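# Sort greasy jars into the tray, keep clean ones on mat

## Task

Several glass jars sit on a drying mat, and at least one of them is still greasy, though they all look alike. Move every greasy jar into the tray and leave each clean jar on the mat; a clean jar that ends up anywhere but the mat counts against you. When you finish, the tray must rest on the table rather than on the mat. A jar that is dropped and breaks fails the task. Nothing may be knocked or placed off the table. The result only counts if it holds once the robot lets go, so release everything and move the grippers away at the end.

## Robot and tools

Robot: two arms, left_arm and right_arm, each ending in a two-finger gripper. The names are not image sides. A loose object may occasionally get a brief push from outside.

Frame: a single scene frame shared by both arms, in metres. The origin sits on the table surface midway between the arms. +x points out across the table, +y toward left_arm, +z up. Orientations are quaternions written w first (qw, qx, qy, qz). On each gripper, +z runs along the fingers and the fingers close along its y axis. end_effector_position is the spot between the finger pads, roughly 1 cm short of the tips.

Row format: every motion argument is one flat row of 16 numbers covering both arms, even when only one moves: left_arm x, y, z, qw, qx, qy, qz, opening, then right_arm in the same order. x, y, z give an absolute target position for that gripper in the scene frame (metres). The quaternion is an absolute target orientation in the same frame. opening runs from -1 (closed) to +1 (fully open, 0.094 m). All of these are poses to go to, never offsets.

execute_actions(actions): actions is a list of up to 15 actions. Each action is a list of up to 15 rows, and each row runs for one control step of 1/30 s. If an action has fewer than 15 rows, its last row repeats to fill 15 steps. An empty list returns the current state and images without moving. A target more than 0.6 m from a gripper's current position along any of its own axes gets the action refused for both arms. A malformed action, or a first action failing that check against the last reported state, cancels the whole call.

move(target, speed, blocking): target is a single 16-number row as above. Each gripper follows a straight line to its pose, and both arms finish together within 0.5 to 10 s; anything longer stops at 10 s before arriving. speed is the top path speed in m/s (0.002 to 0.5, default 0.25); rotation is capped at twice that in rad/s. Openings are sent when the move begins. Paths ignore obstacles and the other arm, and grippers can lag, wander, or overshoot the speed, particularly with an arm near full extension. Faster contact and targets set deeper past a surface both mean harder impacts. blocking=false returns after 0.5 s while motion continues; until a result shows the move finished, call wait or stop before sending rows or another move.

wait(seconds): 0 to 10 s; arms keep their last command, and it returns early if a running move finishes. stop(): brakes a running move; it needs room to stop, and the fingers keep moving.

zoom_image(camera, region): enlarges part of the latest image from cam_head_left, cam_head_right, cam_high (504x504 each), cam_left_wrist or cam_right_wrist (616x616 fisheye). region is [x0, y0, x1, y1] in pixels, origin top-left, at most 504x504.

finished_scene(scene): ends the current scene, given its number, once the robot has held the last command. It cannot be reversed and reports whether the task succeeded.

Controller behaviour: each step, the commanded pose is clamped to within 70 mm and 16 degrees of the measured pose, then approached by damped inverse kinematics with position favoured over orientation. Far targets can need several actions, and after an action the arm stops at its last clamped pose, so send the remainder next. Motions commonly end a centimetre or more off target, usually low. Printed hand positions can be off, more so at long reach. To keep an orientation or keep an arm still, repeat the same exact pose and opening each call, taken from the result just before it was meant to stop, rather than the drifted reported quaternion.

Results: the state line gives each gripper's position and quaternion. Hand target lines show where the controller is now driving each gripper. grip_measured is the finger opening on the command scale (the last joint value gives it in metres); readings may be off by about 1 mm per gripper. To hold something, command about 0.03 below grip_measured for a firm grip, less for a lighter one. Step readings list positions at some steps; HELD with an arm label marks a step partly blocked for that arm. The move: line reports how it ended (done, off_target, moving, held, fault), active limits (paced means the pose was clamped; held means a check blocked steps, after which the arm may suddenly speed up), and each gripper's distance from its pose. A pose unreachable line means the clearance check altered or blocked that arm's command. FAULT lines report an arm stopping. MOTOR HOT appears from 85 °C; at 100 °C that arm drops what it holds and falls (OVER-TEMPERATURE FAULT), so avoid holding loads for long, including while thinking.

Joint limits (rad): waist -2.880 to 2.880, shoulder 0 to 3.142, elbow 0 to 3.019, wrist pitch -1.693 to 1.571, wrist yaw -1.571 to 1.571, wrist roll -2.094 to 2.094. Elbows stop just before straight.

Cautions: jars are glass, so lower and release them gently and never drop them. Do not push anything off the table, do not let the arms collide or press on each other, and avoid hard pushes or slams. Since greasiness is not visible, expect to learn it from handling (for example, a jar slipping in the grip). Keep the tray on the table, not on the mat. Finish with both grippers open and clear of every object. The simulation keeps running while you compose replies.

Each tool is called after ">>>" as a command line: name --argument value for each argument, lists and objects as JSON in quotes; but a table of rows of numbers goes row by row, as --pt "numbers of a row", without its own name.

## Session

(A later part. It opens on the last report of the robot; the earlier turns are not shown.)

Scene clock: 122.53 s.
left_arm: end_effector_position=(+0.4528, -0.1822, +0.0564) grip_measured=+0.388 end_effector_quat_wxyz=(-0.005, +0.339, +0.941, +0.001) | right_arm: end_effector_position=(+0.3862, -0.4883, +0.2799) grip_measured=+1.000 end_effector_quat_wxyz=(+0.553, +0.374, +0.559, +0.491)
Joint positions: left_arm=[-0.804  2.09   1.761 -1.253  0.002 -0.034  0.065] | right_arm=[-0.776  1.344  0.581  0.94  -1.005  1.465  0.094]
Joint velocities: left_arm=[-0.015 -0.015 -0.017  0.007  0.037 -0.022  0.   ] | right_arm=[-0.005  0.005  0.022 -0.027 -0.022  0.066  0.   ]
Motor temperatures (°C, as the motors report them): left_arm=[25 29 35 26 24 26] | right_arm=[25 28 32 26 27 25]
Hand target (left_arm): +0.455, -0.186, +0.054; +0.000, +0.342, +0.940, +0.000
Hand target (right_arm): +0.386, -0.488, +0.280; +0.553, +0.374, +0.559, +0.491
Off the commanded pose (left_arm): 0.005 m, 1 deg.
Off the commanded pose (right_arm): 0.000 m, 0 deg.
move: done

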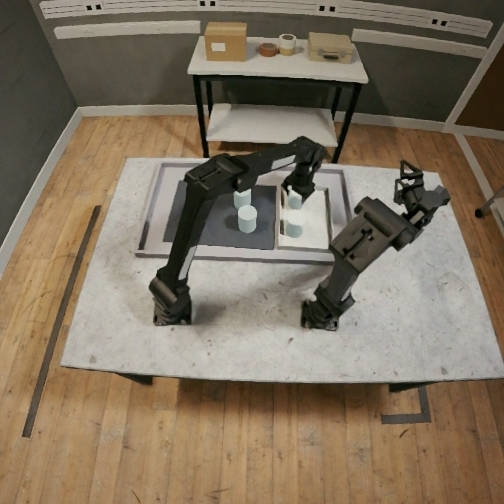

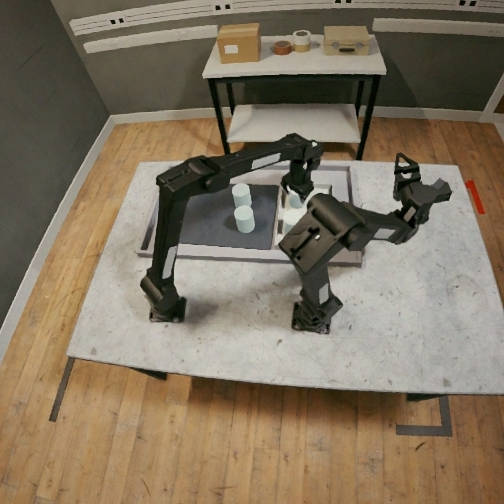

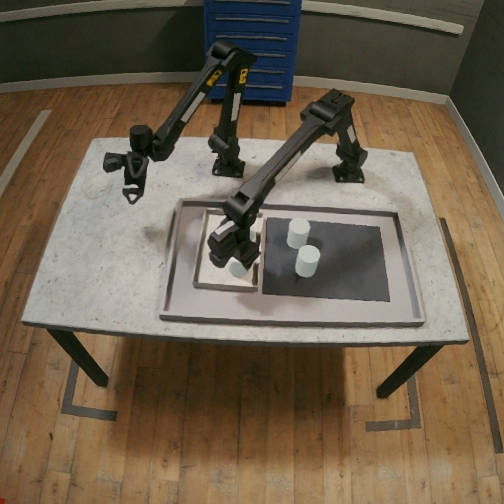

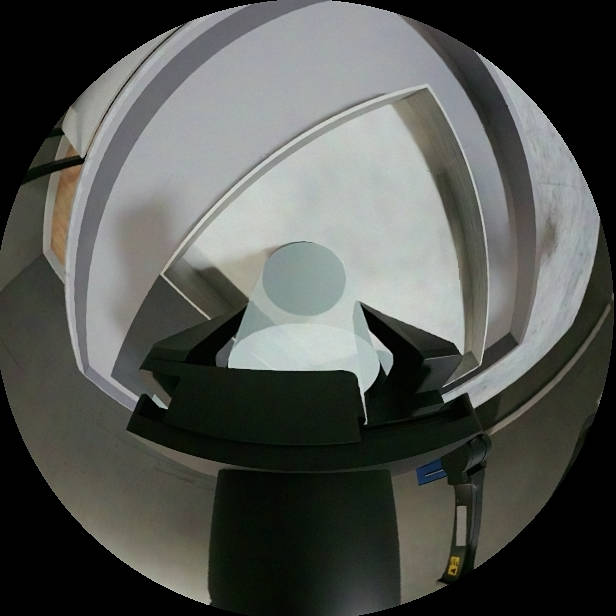

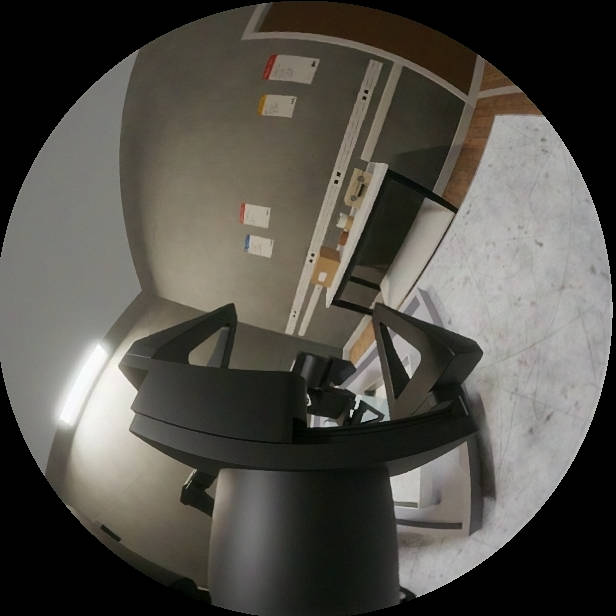

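>>> execute_actions --actions '[[[0.455,-0.186,0.053,0,0.342,0.94,0,0.36,0.3862,-0.4883,0.2799,0.553,0.374,0.559,0.491,1],[0.455,-0.186,0.0525,0,0.342,0.94,0,0.36,0.3862,-0.4883,0.2799,0.553,0.374,0.559,0.491,1],[0.455,-0.186,0.052,0,0.342,0.94,0,0.36,0.3862,-0.4883,0.2799,0.553,0.374,0.559,0.491,1],[0.455,-0.186,0.0515,0,0.342,0.94,0,0.36,0.3862,-0.4883,0.2799,0.553,0.374,0.559,0.491,1],[0.455,-0.186,0.051,0,0.342,0.94,0,0.36,0.3862,-0.4883,0.2799,0.553,0.374,0.559,0.491,1]],[[0.455,-0.186,0.051,0,0.342,0.94,0,0.375,0.3862,-0.4883,0.2799,0.553,0.374,0.559,0.491,1],[0.455,-0.186,0.051,0,0.342,0.94,0,0.39,0.3862,-0.4883,0.2799,0.553,0.374,0.559,0.491,1],[0.455,-0.186,0.051,0,0.342,0.94,0,0.40,0.3862,-0.4883,0.2799,0.553,0.374,0.559,0.491,1],[0.455,-0.186,0.051,0,0.342,0.94,0,0.41,0.3862,-0.4883,0.2799,0.553,0.374,0.559,0.491,1],[0.455,-0.186,0.051,0,0.342,0.94,0,0.415,0.3862,-0.4883,0.2799,0.553,0.374,0.559,0.491,1],[0.455,-0.186,0.051,0,0.342,0.94,0,0.42,0.3862,-0.4883,0.2799,0.553,0.374,0.559,0.491,1],[0.455,-0.186,0.051,0,0.342,0.94,0,0.43,0.3862,-0.4883,0.2799,0.553,0.374,0.559,0.491,1],[0.455,-0.186,0.051,0,0.342,0.94,0,0.46,0.3862,-0.4883,0.2799,0.553,0.374,0.559,0.491,1],[0.455,-0.186,0.051,0,0.342,0.94,0,0.55,0.3862,-0.4883,0.2799,0.553,0.374,0.559,0.491,1],[0.455,-0.186,0.051,0,0.342,0.94,0,0.65,0.3862,-0.4883,0.2799,0.553,0.374,0.559,0.491,1],[0.455,-0.186,0.051,0,0.342,0.94,0,0.75,0.3862,-0.4883,0.2799,0.553,0.374,0.559,0.491,1]]]'

>>> move --target '[0.463,-0.194,0.172,0,0.342,0.94,0,0.75,0.3862,-0.4883,0.2799,0.553,0.374,0.559,0.491,1]' --speed 0.13

Scene clock: 123.80 s.
left_arm: end_effector_position=(+0.4528, -0.1821, +0.0542) grip_measured=+0.748 end_effector_quat_wxyz=(-0.005, +0.339, +0.941, +0.001) | right_arm: end_effector_position=(+0.3862, -0.4883, +0.2799) grip_measured=+1.000 end_effector_quat_wxyz=(+0.553, +0.374, +0.559, +0.491)
Joint positions: left_arm=[-0.804  2.091  1.757 -1.246  0.002 -0.034  0.082] | right_arm=[-0.776  1.344  0.581  0.94  -1.005  1.465  0.094]
Joint velocities: left_arm=[ 0.005 -0.005 -0.007  0.002  0.007 -0.037  0.002] | right_arm=[-0.015  0.005 -0.002  0.012 -0.022 -0.037  0.   ]
Motor temperatures (°C, as the motors report them): left_arm=[25 29 35 26 24 26] | right_arm=[25 28 32 26 27 25]
Hand target (left_arm): +0.455, -0.186, +0.051; -0.000, +0.342, +0.940, +0.000
Hand target (right_arm): +0.386, -0.488, +0.280; +0.553, +0.374, +0.559, +0.491
Off the commanded pose (left_arm): 0.005 m, 1 deg.
Off the commanded pose (right_arm): 0.000 m, 0 deg.
Step readings (end_effector_position; steps 1 to 15: 1st action; 16 to 30: 2nd action):
0: left_arm (+0.4528, -0.1822, +0.0564) | right_arm (+0.3862, -0.4883, +0.2799)
1: left_arm (+0.4529, -0.1822, +0.0564) | right_arm (+0.3862, -0.4883, +0.2799)
2: left_arm (+0.4530, -0.1824, +0.0564) | right_arm (+0.3862, -0.4883, +0.2799)
4: left_arm (+0.4533, -0.1827, +0.0564) | right_arm (+0.3862, -0.4883, +0.2799)
8: left_arm (+0.4533, -0.1827, +0.0556) | right_arm (+0.3862, -0.4883, +0.2799)
15: left_arm (+0.4528, -0.1821, +0.0542) | right_arm (+0.3862, -0.4883, +0.2799)
16: left_arm (+0.4528, -0.1821, +0.0542) | right_arm (+0.3862, -0.4883, +0.2799)
17: left_arm (+0.4528, -0.1821, +0.0542) | right_arm (+0.3862, -0.4883, +0.2799)
19: left_arm (+0.4528, -0.1821, +0.0542) | right_arm (+0.3862, -0.4883, +0.2799)
23: left_arm (+0.4528, -0.1821, +0.0542) | right_arm (+0.3862, -0.4883, +0.2799)
30: end_effector_position above

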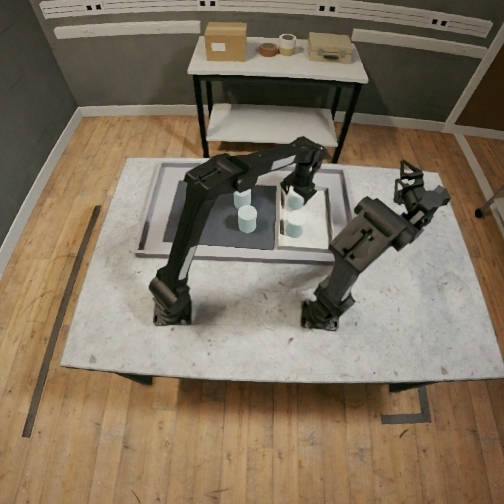

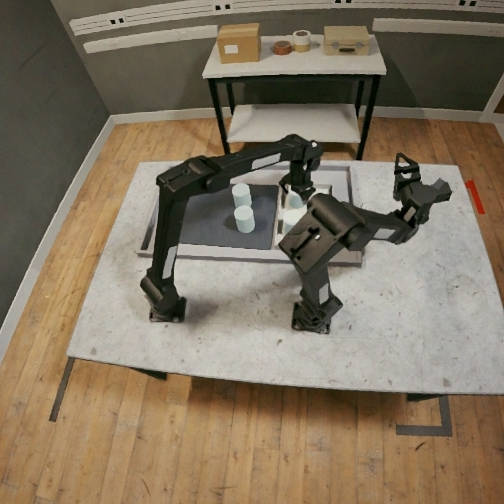

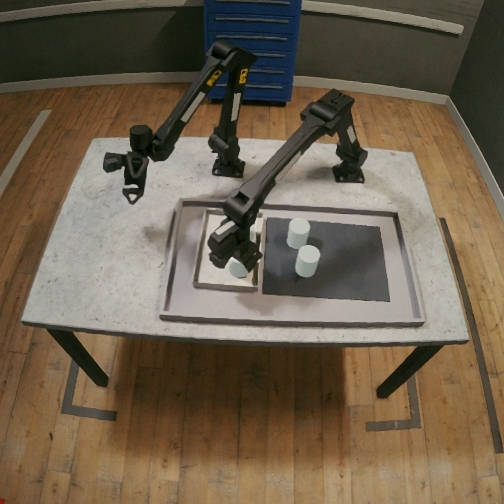

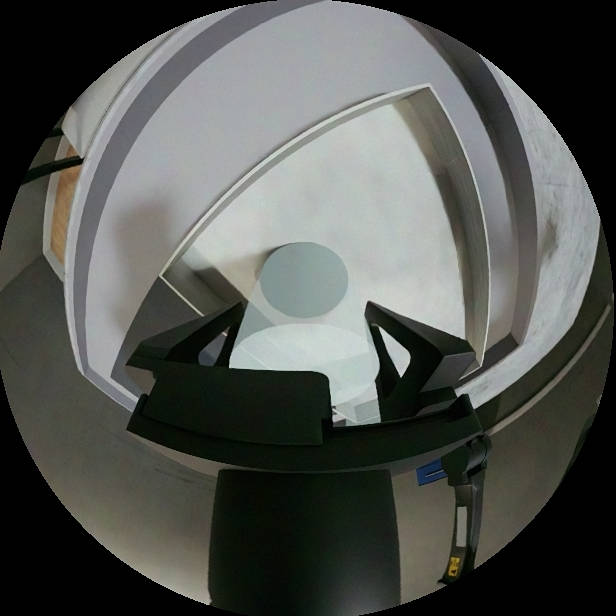

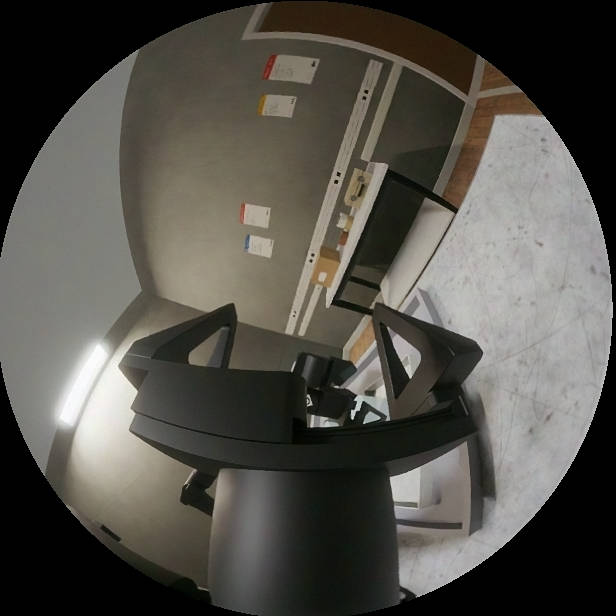

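Scene clock: 125.13 s.
left_arm: end_effector_position=(+0.4536, -0.1829, +0.1365) grip_measured=+0.748 end_effector_quat_wxyz=(-0.031, +0.338, +0.940, +0.011) | right_arm: end_effector_position=(+0.3862, -0.4883, +0.2799) grip_measured=+1.000 end_effector_quat_wxyz=(+0.553, +0.374, +0.559, +0.491)
Joint positions: left_arm=[-0.804  2.08   1.959 -1.516  0.002 -0.034  0.082] | right_arm=[-0.776  1.344  0.581  0.94  -1.005  1.465  0.094]
Joint velocities: left_arm=[-0.024  0.015 -0.002 -0.002 -0.007 -0.022 -0.   ] | right_arm=[-0.005 -0.015 -0.012  0.007  0.037 -0.022  0.   ]
Motor temperatures (°C, as the motors report them): left_arm=[25 30 35 26 24 26] | right_arm=[25 28 32 26 27 25]
Hand target (left_arm): +0.460, -0.191, +0.172; +0.000, +0.342, +0.940, -0.000
Hand target (right_arm): +0.386, -0.488, +0.280; +0.553, +0.374, +0.559, +0.491
Off the commanded pose (left_arm): 0.038 m, 4 deg.
Off the commanded pose (right_arm): 0.000 m, 0 deg.
move: off_target (left_arm)

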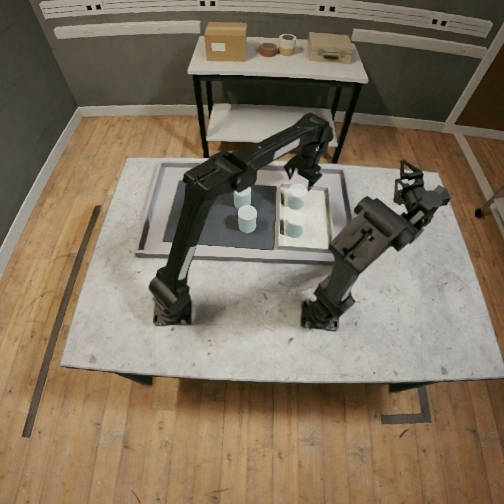

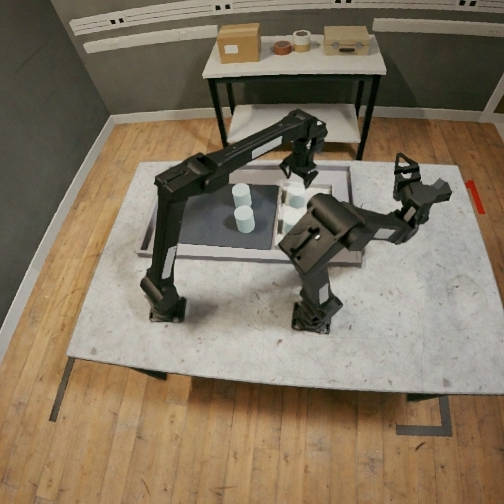

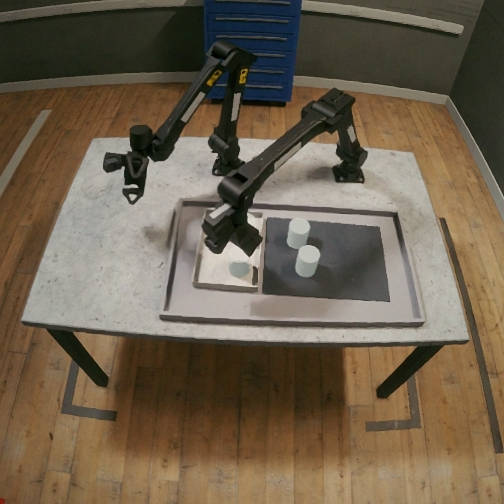

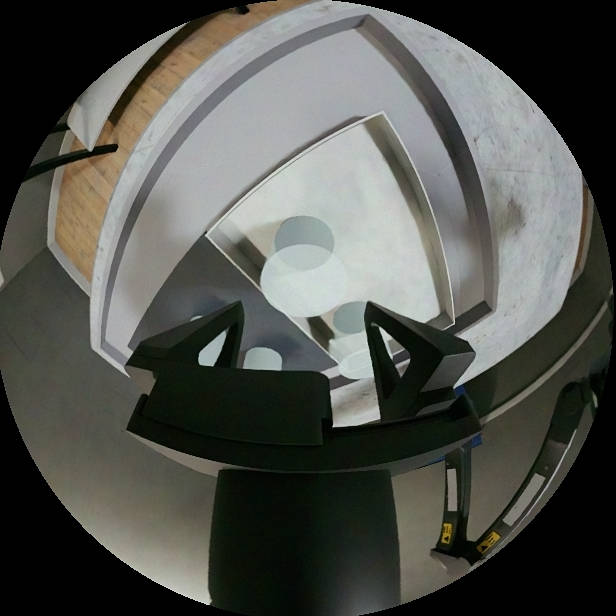

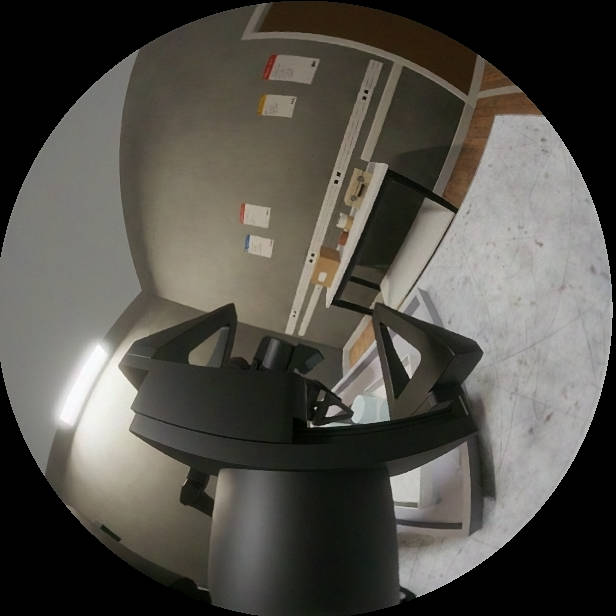

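>>> move --target '[0.452,0.034,0.17,0,0.25,0.968,0,1,0.3862,-0.4883,0.2799,0.553,0.374,0.559,0.491,1]' --speed 0.22

>>> move --target '[0.447,0.032,0.106,0,0.25,0.968,0,1,0.3862,-0.4883,0.2799,0.553,0.374,0.559,0.491,1]' --speed 0.08

Scene clock: 127.03 s.
left_arm: end_effector_position=(+0.4509, +0.0359, +0.1542) grip_measured=+1.000 end_effector_quat_wxyz=(-0.020, +0.245, +0.969, +0.006) | right_arm: end_effector_position=(+0.3862, -0.4883, +0.2799) grip_measured=+1.000 end_effector_quat_wxyz=(+0.553, +0.374, +0.559, +0.491)
Joint positions: left_arm=[-0.482  1.727  1.478 -1.363 -0.005  0.091  0.094] | right_arm=[-0.776  1.344  0.581  0.94  -1.005  1.465  0.094]
Joint velocities: left_arm=[-0.005 -0.005 -0.002 -0.007 -0.007  0.095  0.   ] | right_arm=[-0.015 -0.005 -0.002  0.017 -0.022  0.066  0.   ]
Motor temperatures (°C, as the motors report them): left_arm=[25 30 35 26 24 26] | right_arm=[25 28 32 26 27 25]
Hand target (left_arm): +0.453, +0.034, +0.168; +0.001, +0.250, +0.968, +0.002
Hand target (right_arm): +0.386, -0.488, +0.280; +0.553, +0.374, +0.559, +0.491
Off the commanded pose (left_arm): 0.016 m, 2 deg.
Off the commanded pose (right_arm): 0.000 m, 0 deg.
move: off_target (left_arm)

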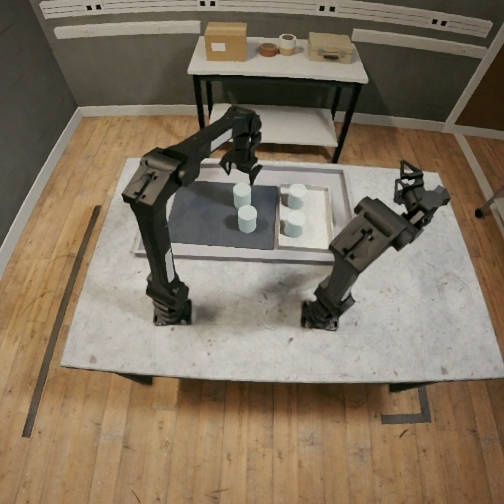

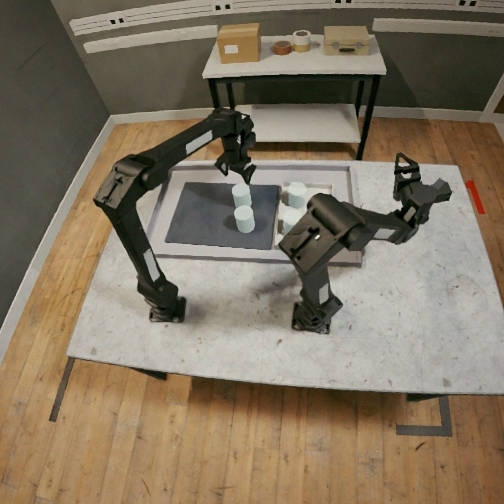

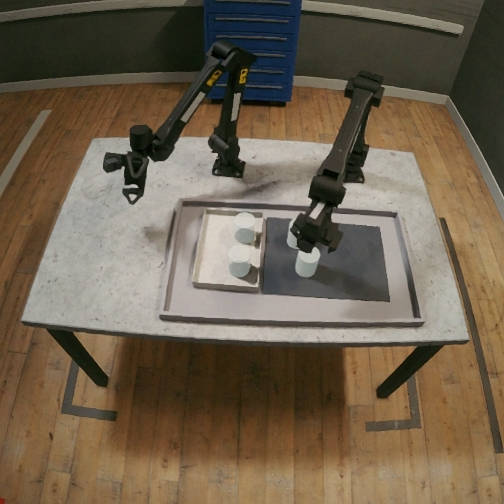

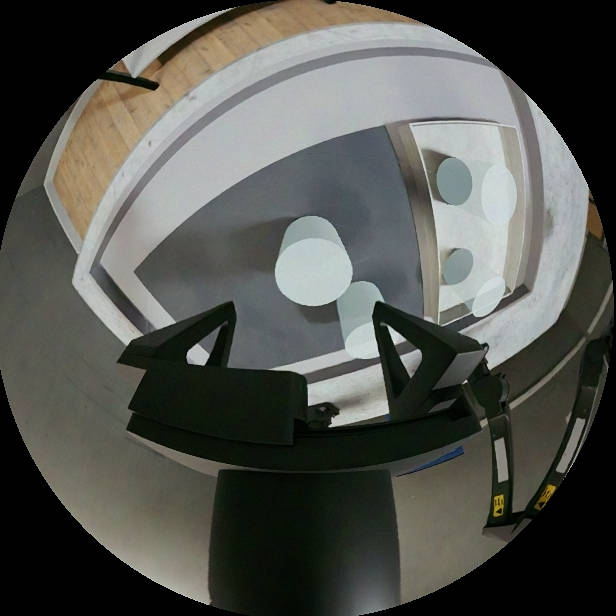

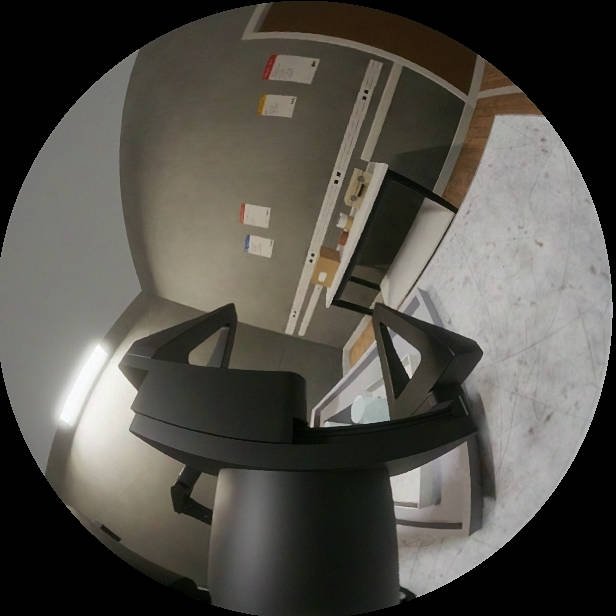

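Scene clock: 127.97 s.
left_arm: end_effector_position=(+0.4461, +0.0377, +0.1100) grip_measured=+1.000 end_effector_quat_wxyz=(-0.002, +0.245, +0.970, +0.002) | right_arm: end_effector_position=(+0.3862, -0.4883, +0.2799) grip_measured=+1.000 end_effector_quat_wxyz=(+0.553, +0.374, +0.559, +0.491)
Joint positions: left_arm=[-0.482  1.727  1.357 -1.206 -0.004  0.091  0.094] | right_arm=[-0.776  1.344  0.581  0.94  -1.005  1.465  0.094]
Joint velocities: left_arm=[-0.015  0.005  0.012 -0.027 -0.022  0.051  0.   ] | right_arm=[-0.005 -0.005 -0.007  0.027 -0.007  0.007  0.   ]
Motor temperatures (°C, as the motors report them): left_arm=[25 30 35 26 24 26] | right_arm=[25 28 32 26 27 25]
Hand target (left_arm): +0.448, +0.032, +0.106; +0.000, +0.250, +0.968, +0.000
Hand target (right_arm): +0.386, -0.488, +0.280; +0.553, +0.374, +0.559, +0.491
Off the commanded pose (left_arm): 0.007 m, 1 deg.
Off the commanded pose (right_arm): 0.000 m, 0 deg.
move: done

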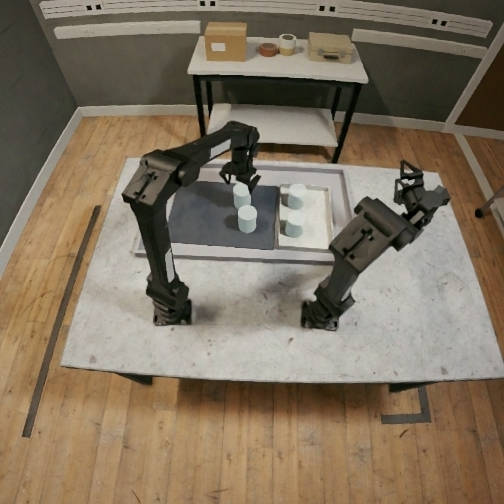

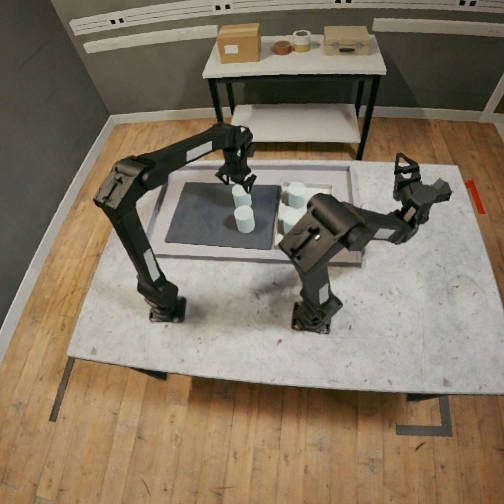

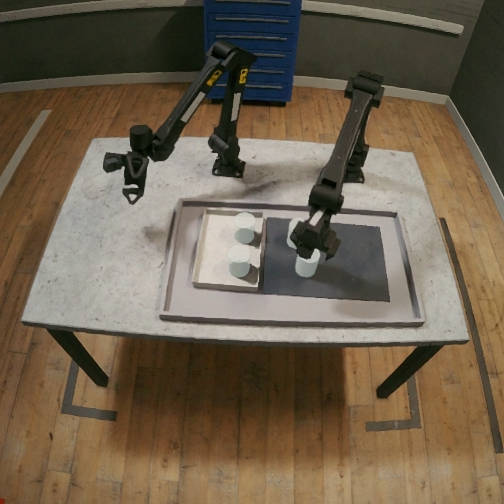

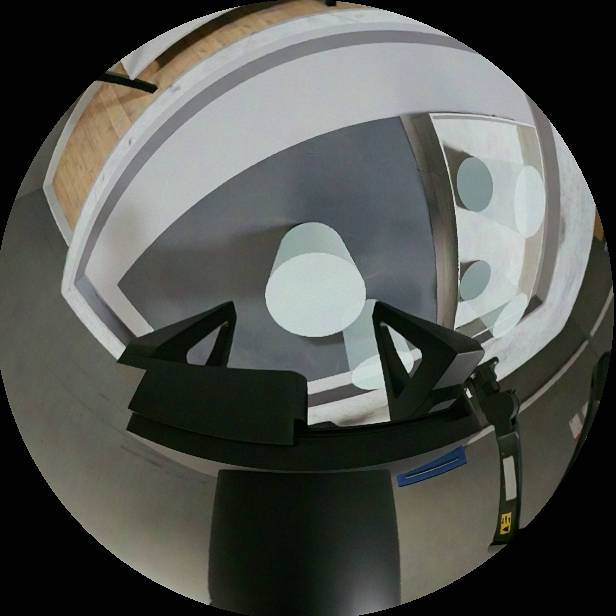

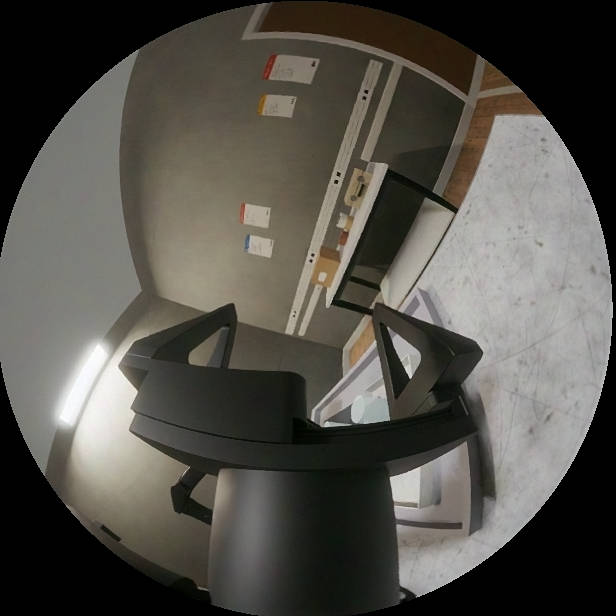

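>>> move --target '[0.443,0.024,0.104,0,0.25,0.968,0,1,0.3862,-0.4883,0.2799,0.553,0.374,0.559,0.491,1]' --speed 0.05

>>> move --target '[0.443,0.024,0.061,0,0.25,0.968,0,1,0.3862,-0.4883,0.2799,0.553,0.374,0.559,0.491,1]' --speed 0.07

Scene clock: 128.90 s.
left_arm: end_effector_position=(+0.4432, +0.0321, +0.1082) grip_measured=+1.000 end_effector_quat_wxyz=(-0.002, +0.247, +0.969, +0.002) | right_arm: end_effector_position=(+0.3862, -0.4883, +0.2799) grip_measured=+1.000 end_effector_quat_wxyz=(+0.553, +0.374, +0.559, +0.491)
Joint positions: left_arm=[-0.494  1.727  1.352 -1.2   -0.002  0.083  0.094] | right_arm=[-0.776  1.344  0.581  0.94  -1.005  1.465  0.094]
Joint velocities: left_arm=[-0.005 -0.005 -0.012 -0.007  0.007  0.037  0.   ] | right_arm=[ 0.005  0.015 -0.002  0.007 -0.007 -0.022  0.   ]
Motor temperatures (°C, as the motors report them): left_arm=[25 30 35 26 24 26] | right_arm=[25 28 32 26 27 25]
Hand target (left_arm): +0.443, +0.024, +0.104; +0.000, +0.250, +0.968, -0.000
Hand target (right_arm): +0.386, -0.488, +0.280; +0.553, +0.374, +0.559, +0.491
Off the commanded pose (left_arm): 0.009 m, 0 deg.
Off the commanded pose (right_arm): 0.000 m, 0 deg.
move: done

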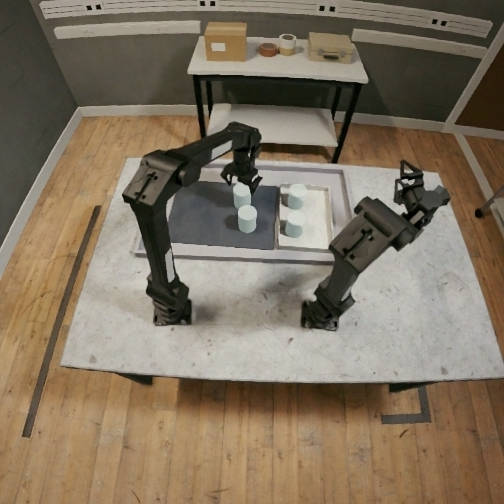

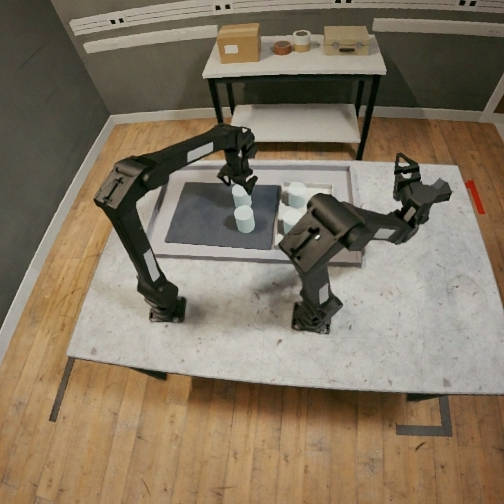

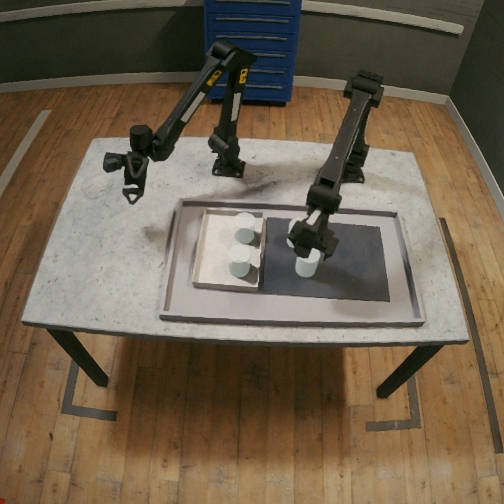

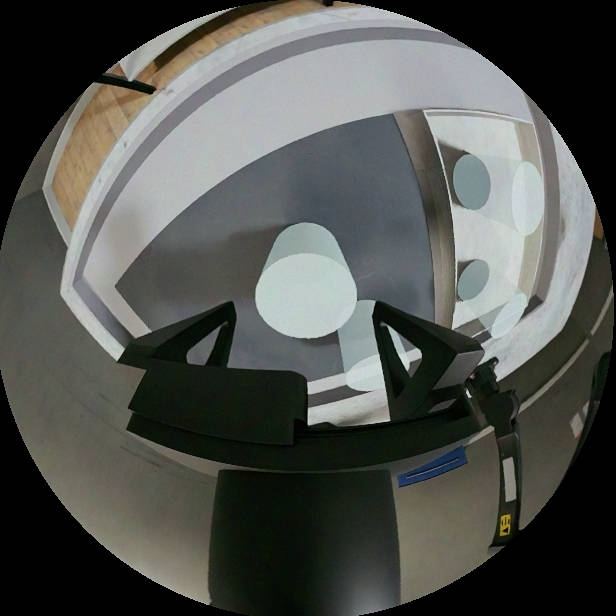

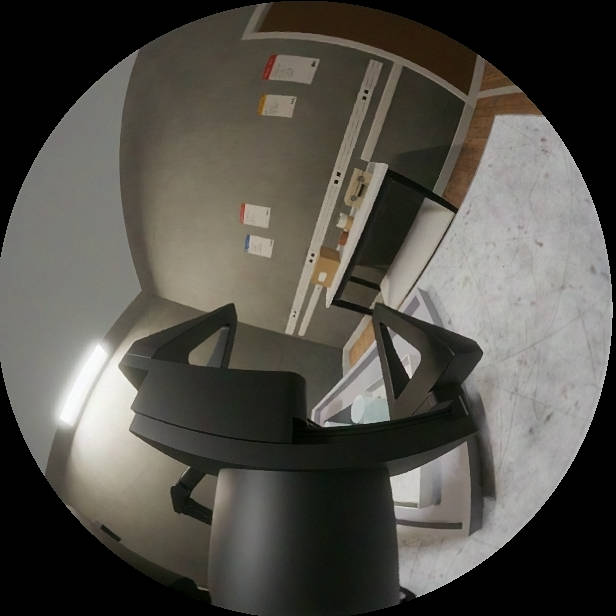

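Scene clock: 129.93 s.
left_arm: end_effector_position=(+0.4437, +0.0318, +0.0653) grip_measured=+1.000 end_effector_quat_wxyz=(-0.002, +0.247, +0.969, +0.002) | right_arm: end_effector_position=(+0.3862, -0.4883, +0.2799) grip_measured=+1.000 end_effector_quat_wxyz=(+0.553, +0.374, +0.559, +0.491)
Joint positions: left_arm=[-0.494  1.775  1.295 -1.095 -0.002  0.083  0.094] | right_arm=[-0.776  1.344  0.581  0.94  -1.005  1.465  0.094]
Joint velocities: left_arm=[-0.024  0.005  0.027  0.002 -0.007 -0.022  0.   ] | right_arm=[ 0.005  0.005 -0.007 -0.027 -0.037  0.051  0.   ]
Motor temperatures (°C, as the motors report them): left_arm=[25 30 35 26 24 26] | right_arm=[25 28 32 26 27 25]
Hand target (left_arm): +0.444, +0.024, +0.061; -0.000, +0.250, +0.968, -0.000
Hand target (right_arm): +0.386, -0.488, +0.280; +0.553, +0.374, +0.559, +0.491
Off the commanded pose (left_arm): 0.009 m, 0 deg.
Off the commanded pose (right_arm): 0.000 m, 0 deg.
move: done

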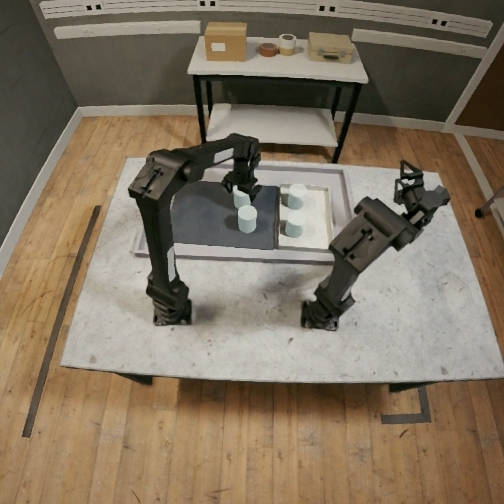

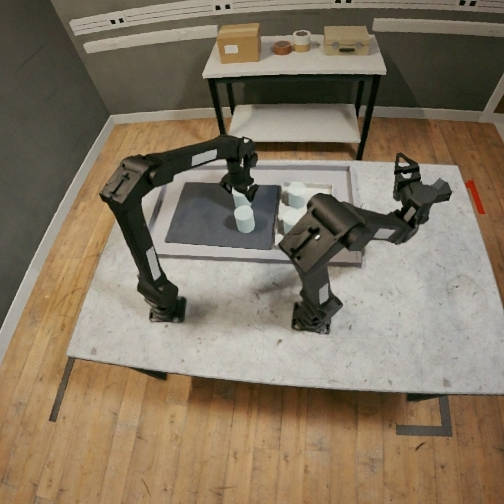

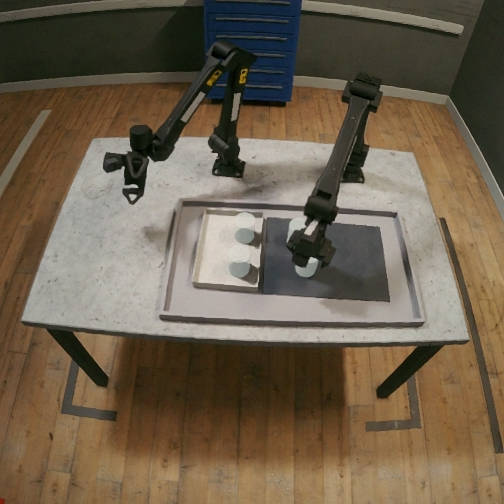

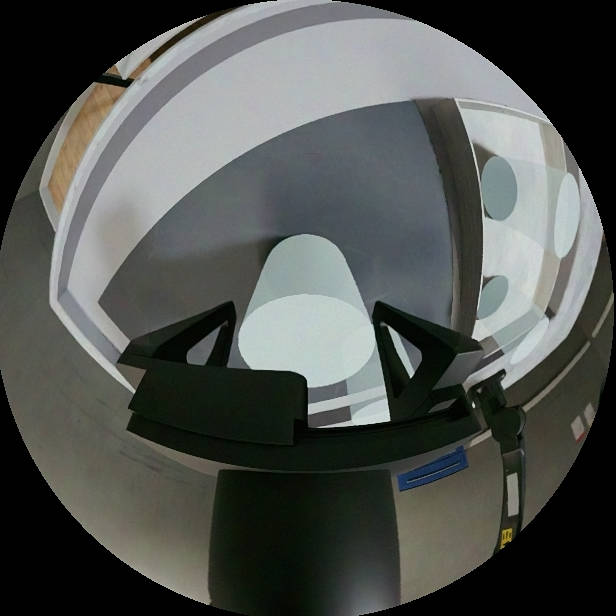

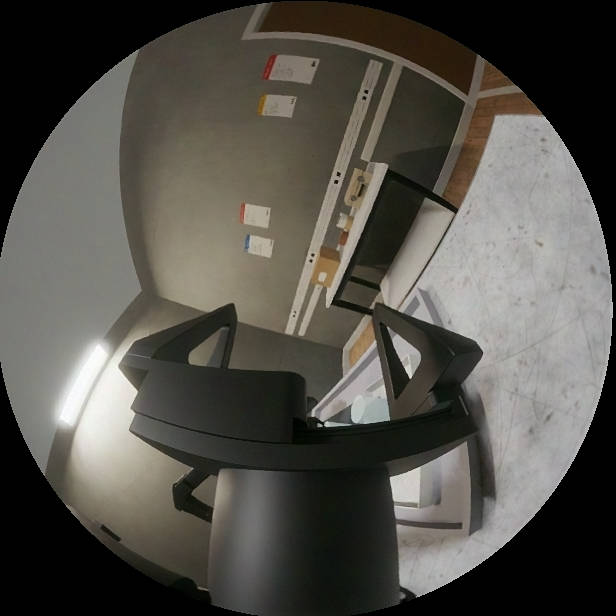

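>>> execute_actions --actions '[[[0.443,0.024,0.061,0,0.25,0.968,0,0.8,0.3862,-0.4883,0.2799,0.553,0.374,0.559,0.491,1],[0.443,0.024,0.061,0,0.25,0.968,0,0.65,0.3862,-0.4883,0.2799,0.553,0.374,0.559,0.491,1],[0.443,0.024,0.061,0,0.25,0.968,0,0.55,0.3862,-0.4883,0.2799,0.553,0.374,0.559,0.491,1],[0.443,0.024,0.061,0,0.25,0.968,0,0.5,0.3862,-0.4883,0.2799,0.553,0.374,0.559,0.491,1],[0.443,0.024,0.061,0,0.25,0.968,0,0.47,0.3862,-0.4883,0.2799,0.553,0.374,0.559,0.491,1],[0.443,0.024,0.061,0,0.25,0.968,0,0.45,0.3862,-0.4883,0.2799,0.553,0.374,0.559,0.491,1],[0.443,0.024,0.061,0,0.25,0.968,0,0.44,0.3862,-0.4883,0.2799,0.553,0.374,0.559,0.491,1],[0.443,0.024,0.061,0,0.25,0.968,0,0.43,0.3862,-0.4883,0.2799,0.553,0.374,0.559,0.491,1],[0.443,0.024,0.061,0,0.25,0.968,0,0.425,0.3862,-0.4883,0.2799,0.553,0.374,0.559,0.491,1],[0.443,0.024,0.061,0,0.25,0.968,0,0.42,0.3862,-0.4883,0.2799,0.553,0.374,0.559,0.491,1],[0.443,0.024,0.061,0,0.25,0.968,0,0.415,0.3862,-0.4883,0.2799,0.553,0.374,0.559,0.491,1],[0.443,0.024,0.061,0,0.25,0.968,0,0.41,0.3862,-0.4883,0.2799,0.553,0.374,0.559,0.491,1],[0.443,0.024,0.061,0,0.25,0.968,0,0.405,0.3862,-0.4883,0.2799,0.553,0.374,0.559,0.491,1]],[[0.443,0.024,0.058,0,0.25,0.968,0,0.405,0.3862,-0.4883,0.2799,0.553,0.374,0.559,0.491,1]],[[0.443,0.024,0.055,0,0.25,0.968,0,0.405,0.3862,-0.4883,0.2799,0.553,0.374,0.559,0.491,1]],[[0.443,0.024,0.052,0,0.25,0.968,0,0.405,0.3862,-0.4883,0.2799,0.553,0.374,0.559,0.491,1]],[[0.443,0.024,0.049,0,0.25,0.968,0,0.405,0.3862,-0.4883,0.2799,0.553,0.374,0.559,0.491,1]]]'

Scene clock: 132.70 s.
left_arm: end_effector_position=(+0.4431, +0.0308, +0.0640) grip_measured=+0.411 end_effector_quat_wxyz=(-0.001, +0.247, +0.969, +0.000) | right_arm: end_effector_position=(+0.3862, -0.4883, +0.2799) grip_measured=+1.000 end_effector_quat_wxyz=(+0.553, +0.374, +0.559, +0.491)
Joint positions: left_arm=[-0.496  1.775  1.291 -1.09  -0.     0.083  0.066] | right_arm=[-0.776  1.344  0.581  0.94  -1.005  1.465  0.094]
Joint velocities: left_arm=[-0.005 -0.005  0.002 -0.017  0.051  0.037 -0.001] | right_arm=[-0.005 -0.015  0.017  0.002 -0.066 -0.007  0.   ]
Motor temperatures (°C, as the motors report them): left_arm=[25 30 34 26 24 26] | right_arm=[25 28 32 26 27 25]
Hand target (left_arm): +0.443, +0.024, +0.049; -0.000, +0.250, +0.968, -0.000
Hand target (right_arm): +0.386, -0.488, +0.280; +0.553, +0.374, +0.559, +0.491
Off the commanded pose (left_arm): 0.016 m, 0 deg.
Off the commanded pose (right_arm): 0.000 m, 0 deg.
Step readings (end_effector_position; steps 1 to 15: 1st action; 16 to 30: 2nd action; 31 to 45: 3rd action; 46 to 60: 4th action; 61 to 75: 5th action):
0: left_arm (+0.4437, +0.0318, +0.0653) | right_arm (+0.3862, -0.4883, +0.2799)
1: left_arm (+0.4437, +0.0318, +0.0653) | right_arm (+0.3862, -0.4883, +0.2799)
2: left_arm (+0.4437, +0.0318, +0.0653) | right_arm (+0.3862, -0.4883, +0.2799)
4: left_arm (+0.4437, +0.0318, +0.0653) | right_arm (+0.3862, -0.4883, +0.2799)
8: left_arm (+0.4434, +0.0311, +0.0653) | right_arm (+0.3862, -0.4883, +0.2799)
15: left_arm (+0.4433, +0.0308, +0.0653) | right_arm (+0.3862, -0.4883, +0.2799)
16: left_arm (+0.4432, +0.0308, +0.0650) | right_arm (+0.3862, -0.4883, +0.2799)
17: left_arm (+0.4432, +0.0308, +0.0649) | right_arm (+0.3862, -0.4883, +0.2799)
19: left_arm (+0.4432, +0.0308, +0.0649) | right_arm (+0.3862, -0.4883, +0.2799)
23: left_arm (+0.4432, +0.0308, +0.0649) | right_arm (+0.3862, -0.4883, +0.2799)
30: left_arm (+0.4432, +0.0308, +0.0649) | right_arm (+0.3862, -0.4883, +0.2799)
31: left_arm (+0.4433, +0.0308, +0.0648) | right_arm (+0.3862, -0.4883, +0.2799)
32: left_arm (+0.4431, +0.0308, +0.0645) | right_arm (+0.3862, -0.4883, +0.2799)
34: left_arm (+0.4431, +0.0308, +0.0645) | right_arm (+0.3862, -0.4883, +0.2799)
38: left_arm (+0.4431, +0.0308, +0.0645) | right_arm (+0.3862, -0.4883, +0.2799)
45: left_arm (+0.4431, +0.0308, +0.0645) | right_arm (+0.3862, -0.4883, +0.2799)
46: left_arm (+0.4432, +0.0308, +0.0645) | right_arm (+0.3862, -0.4883, +0.2799)
47: left_arm (+0.4431, +0.0308, +0.0642) | right_arm (+0.3862, -0.4883, +0.2799)
49: left_arm (+0.4431, +0.0308, +0.0642) | right_arm (+0.3862, -0.4883, +0.2799)
53: left_arm (+0.4431, +0.0308, +0.0642) | right_arm (+0.3862, -0.4883, +0.2799)
60: left_arm (+0.4431, +0.0308, +0.0642) | right_arm (+0.3862, -0.4883, +0.2799)
61: left_arm (+0.4430, +0.0309, +0.0641) | right_arm (+0.3862, -0.4883, +0.2799)
62: left_arm (+0.4431, +0.0308, +0.0640) | right_arm (+0.3862, -0.4883, +0.2799)
64: left_arm (+0.4431, +0.0308, +0.0640) | right_arm (+0.3862, -0.4883, +0.2799)
68: left_arm (+0.4431, +0.0308, +0.0640) | right_arm (+0.3862, -0.4883, +0.2799)
75: end_effector_position above

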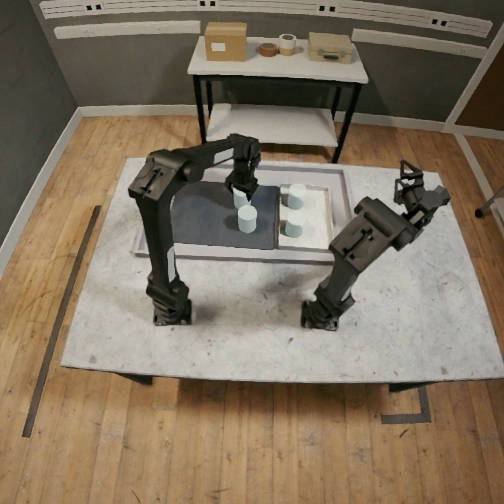

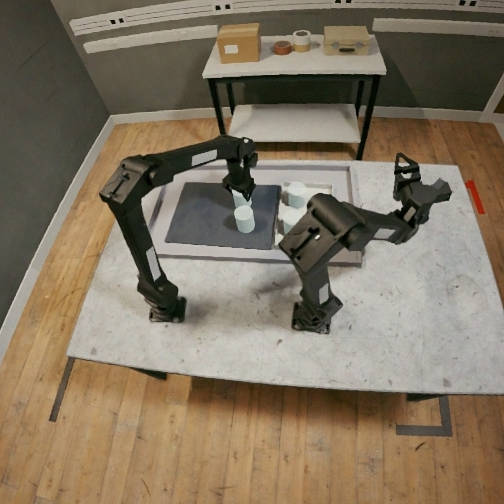

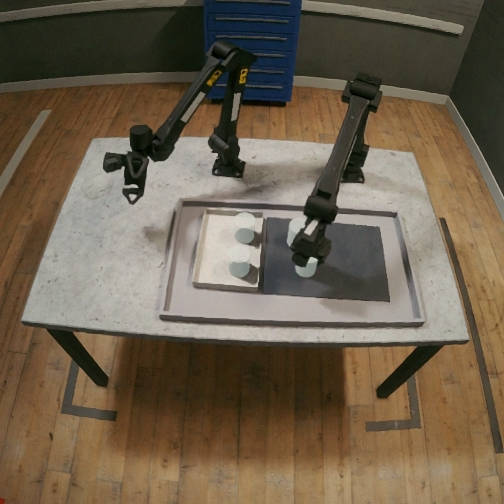

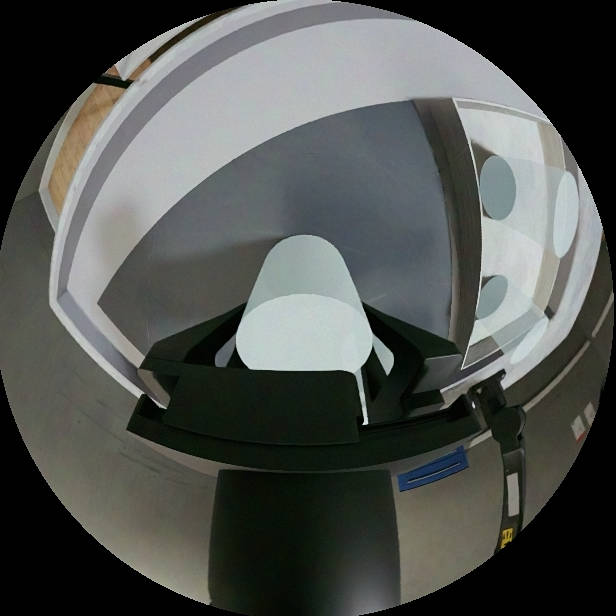

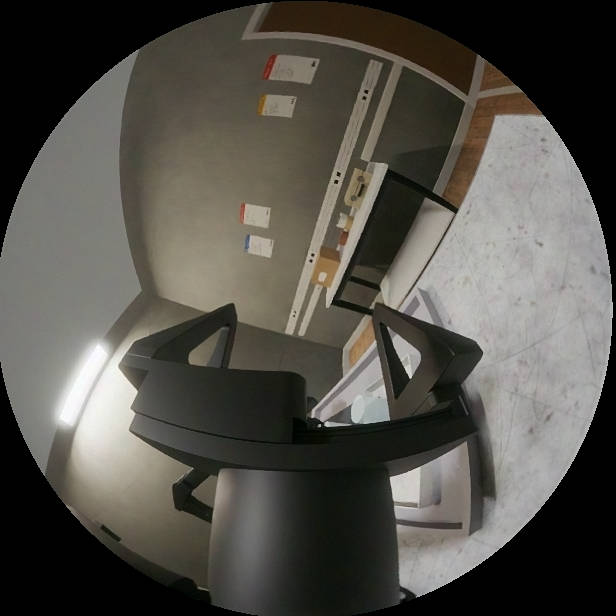

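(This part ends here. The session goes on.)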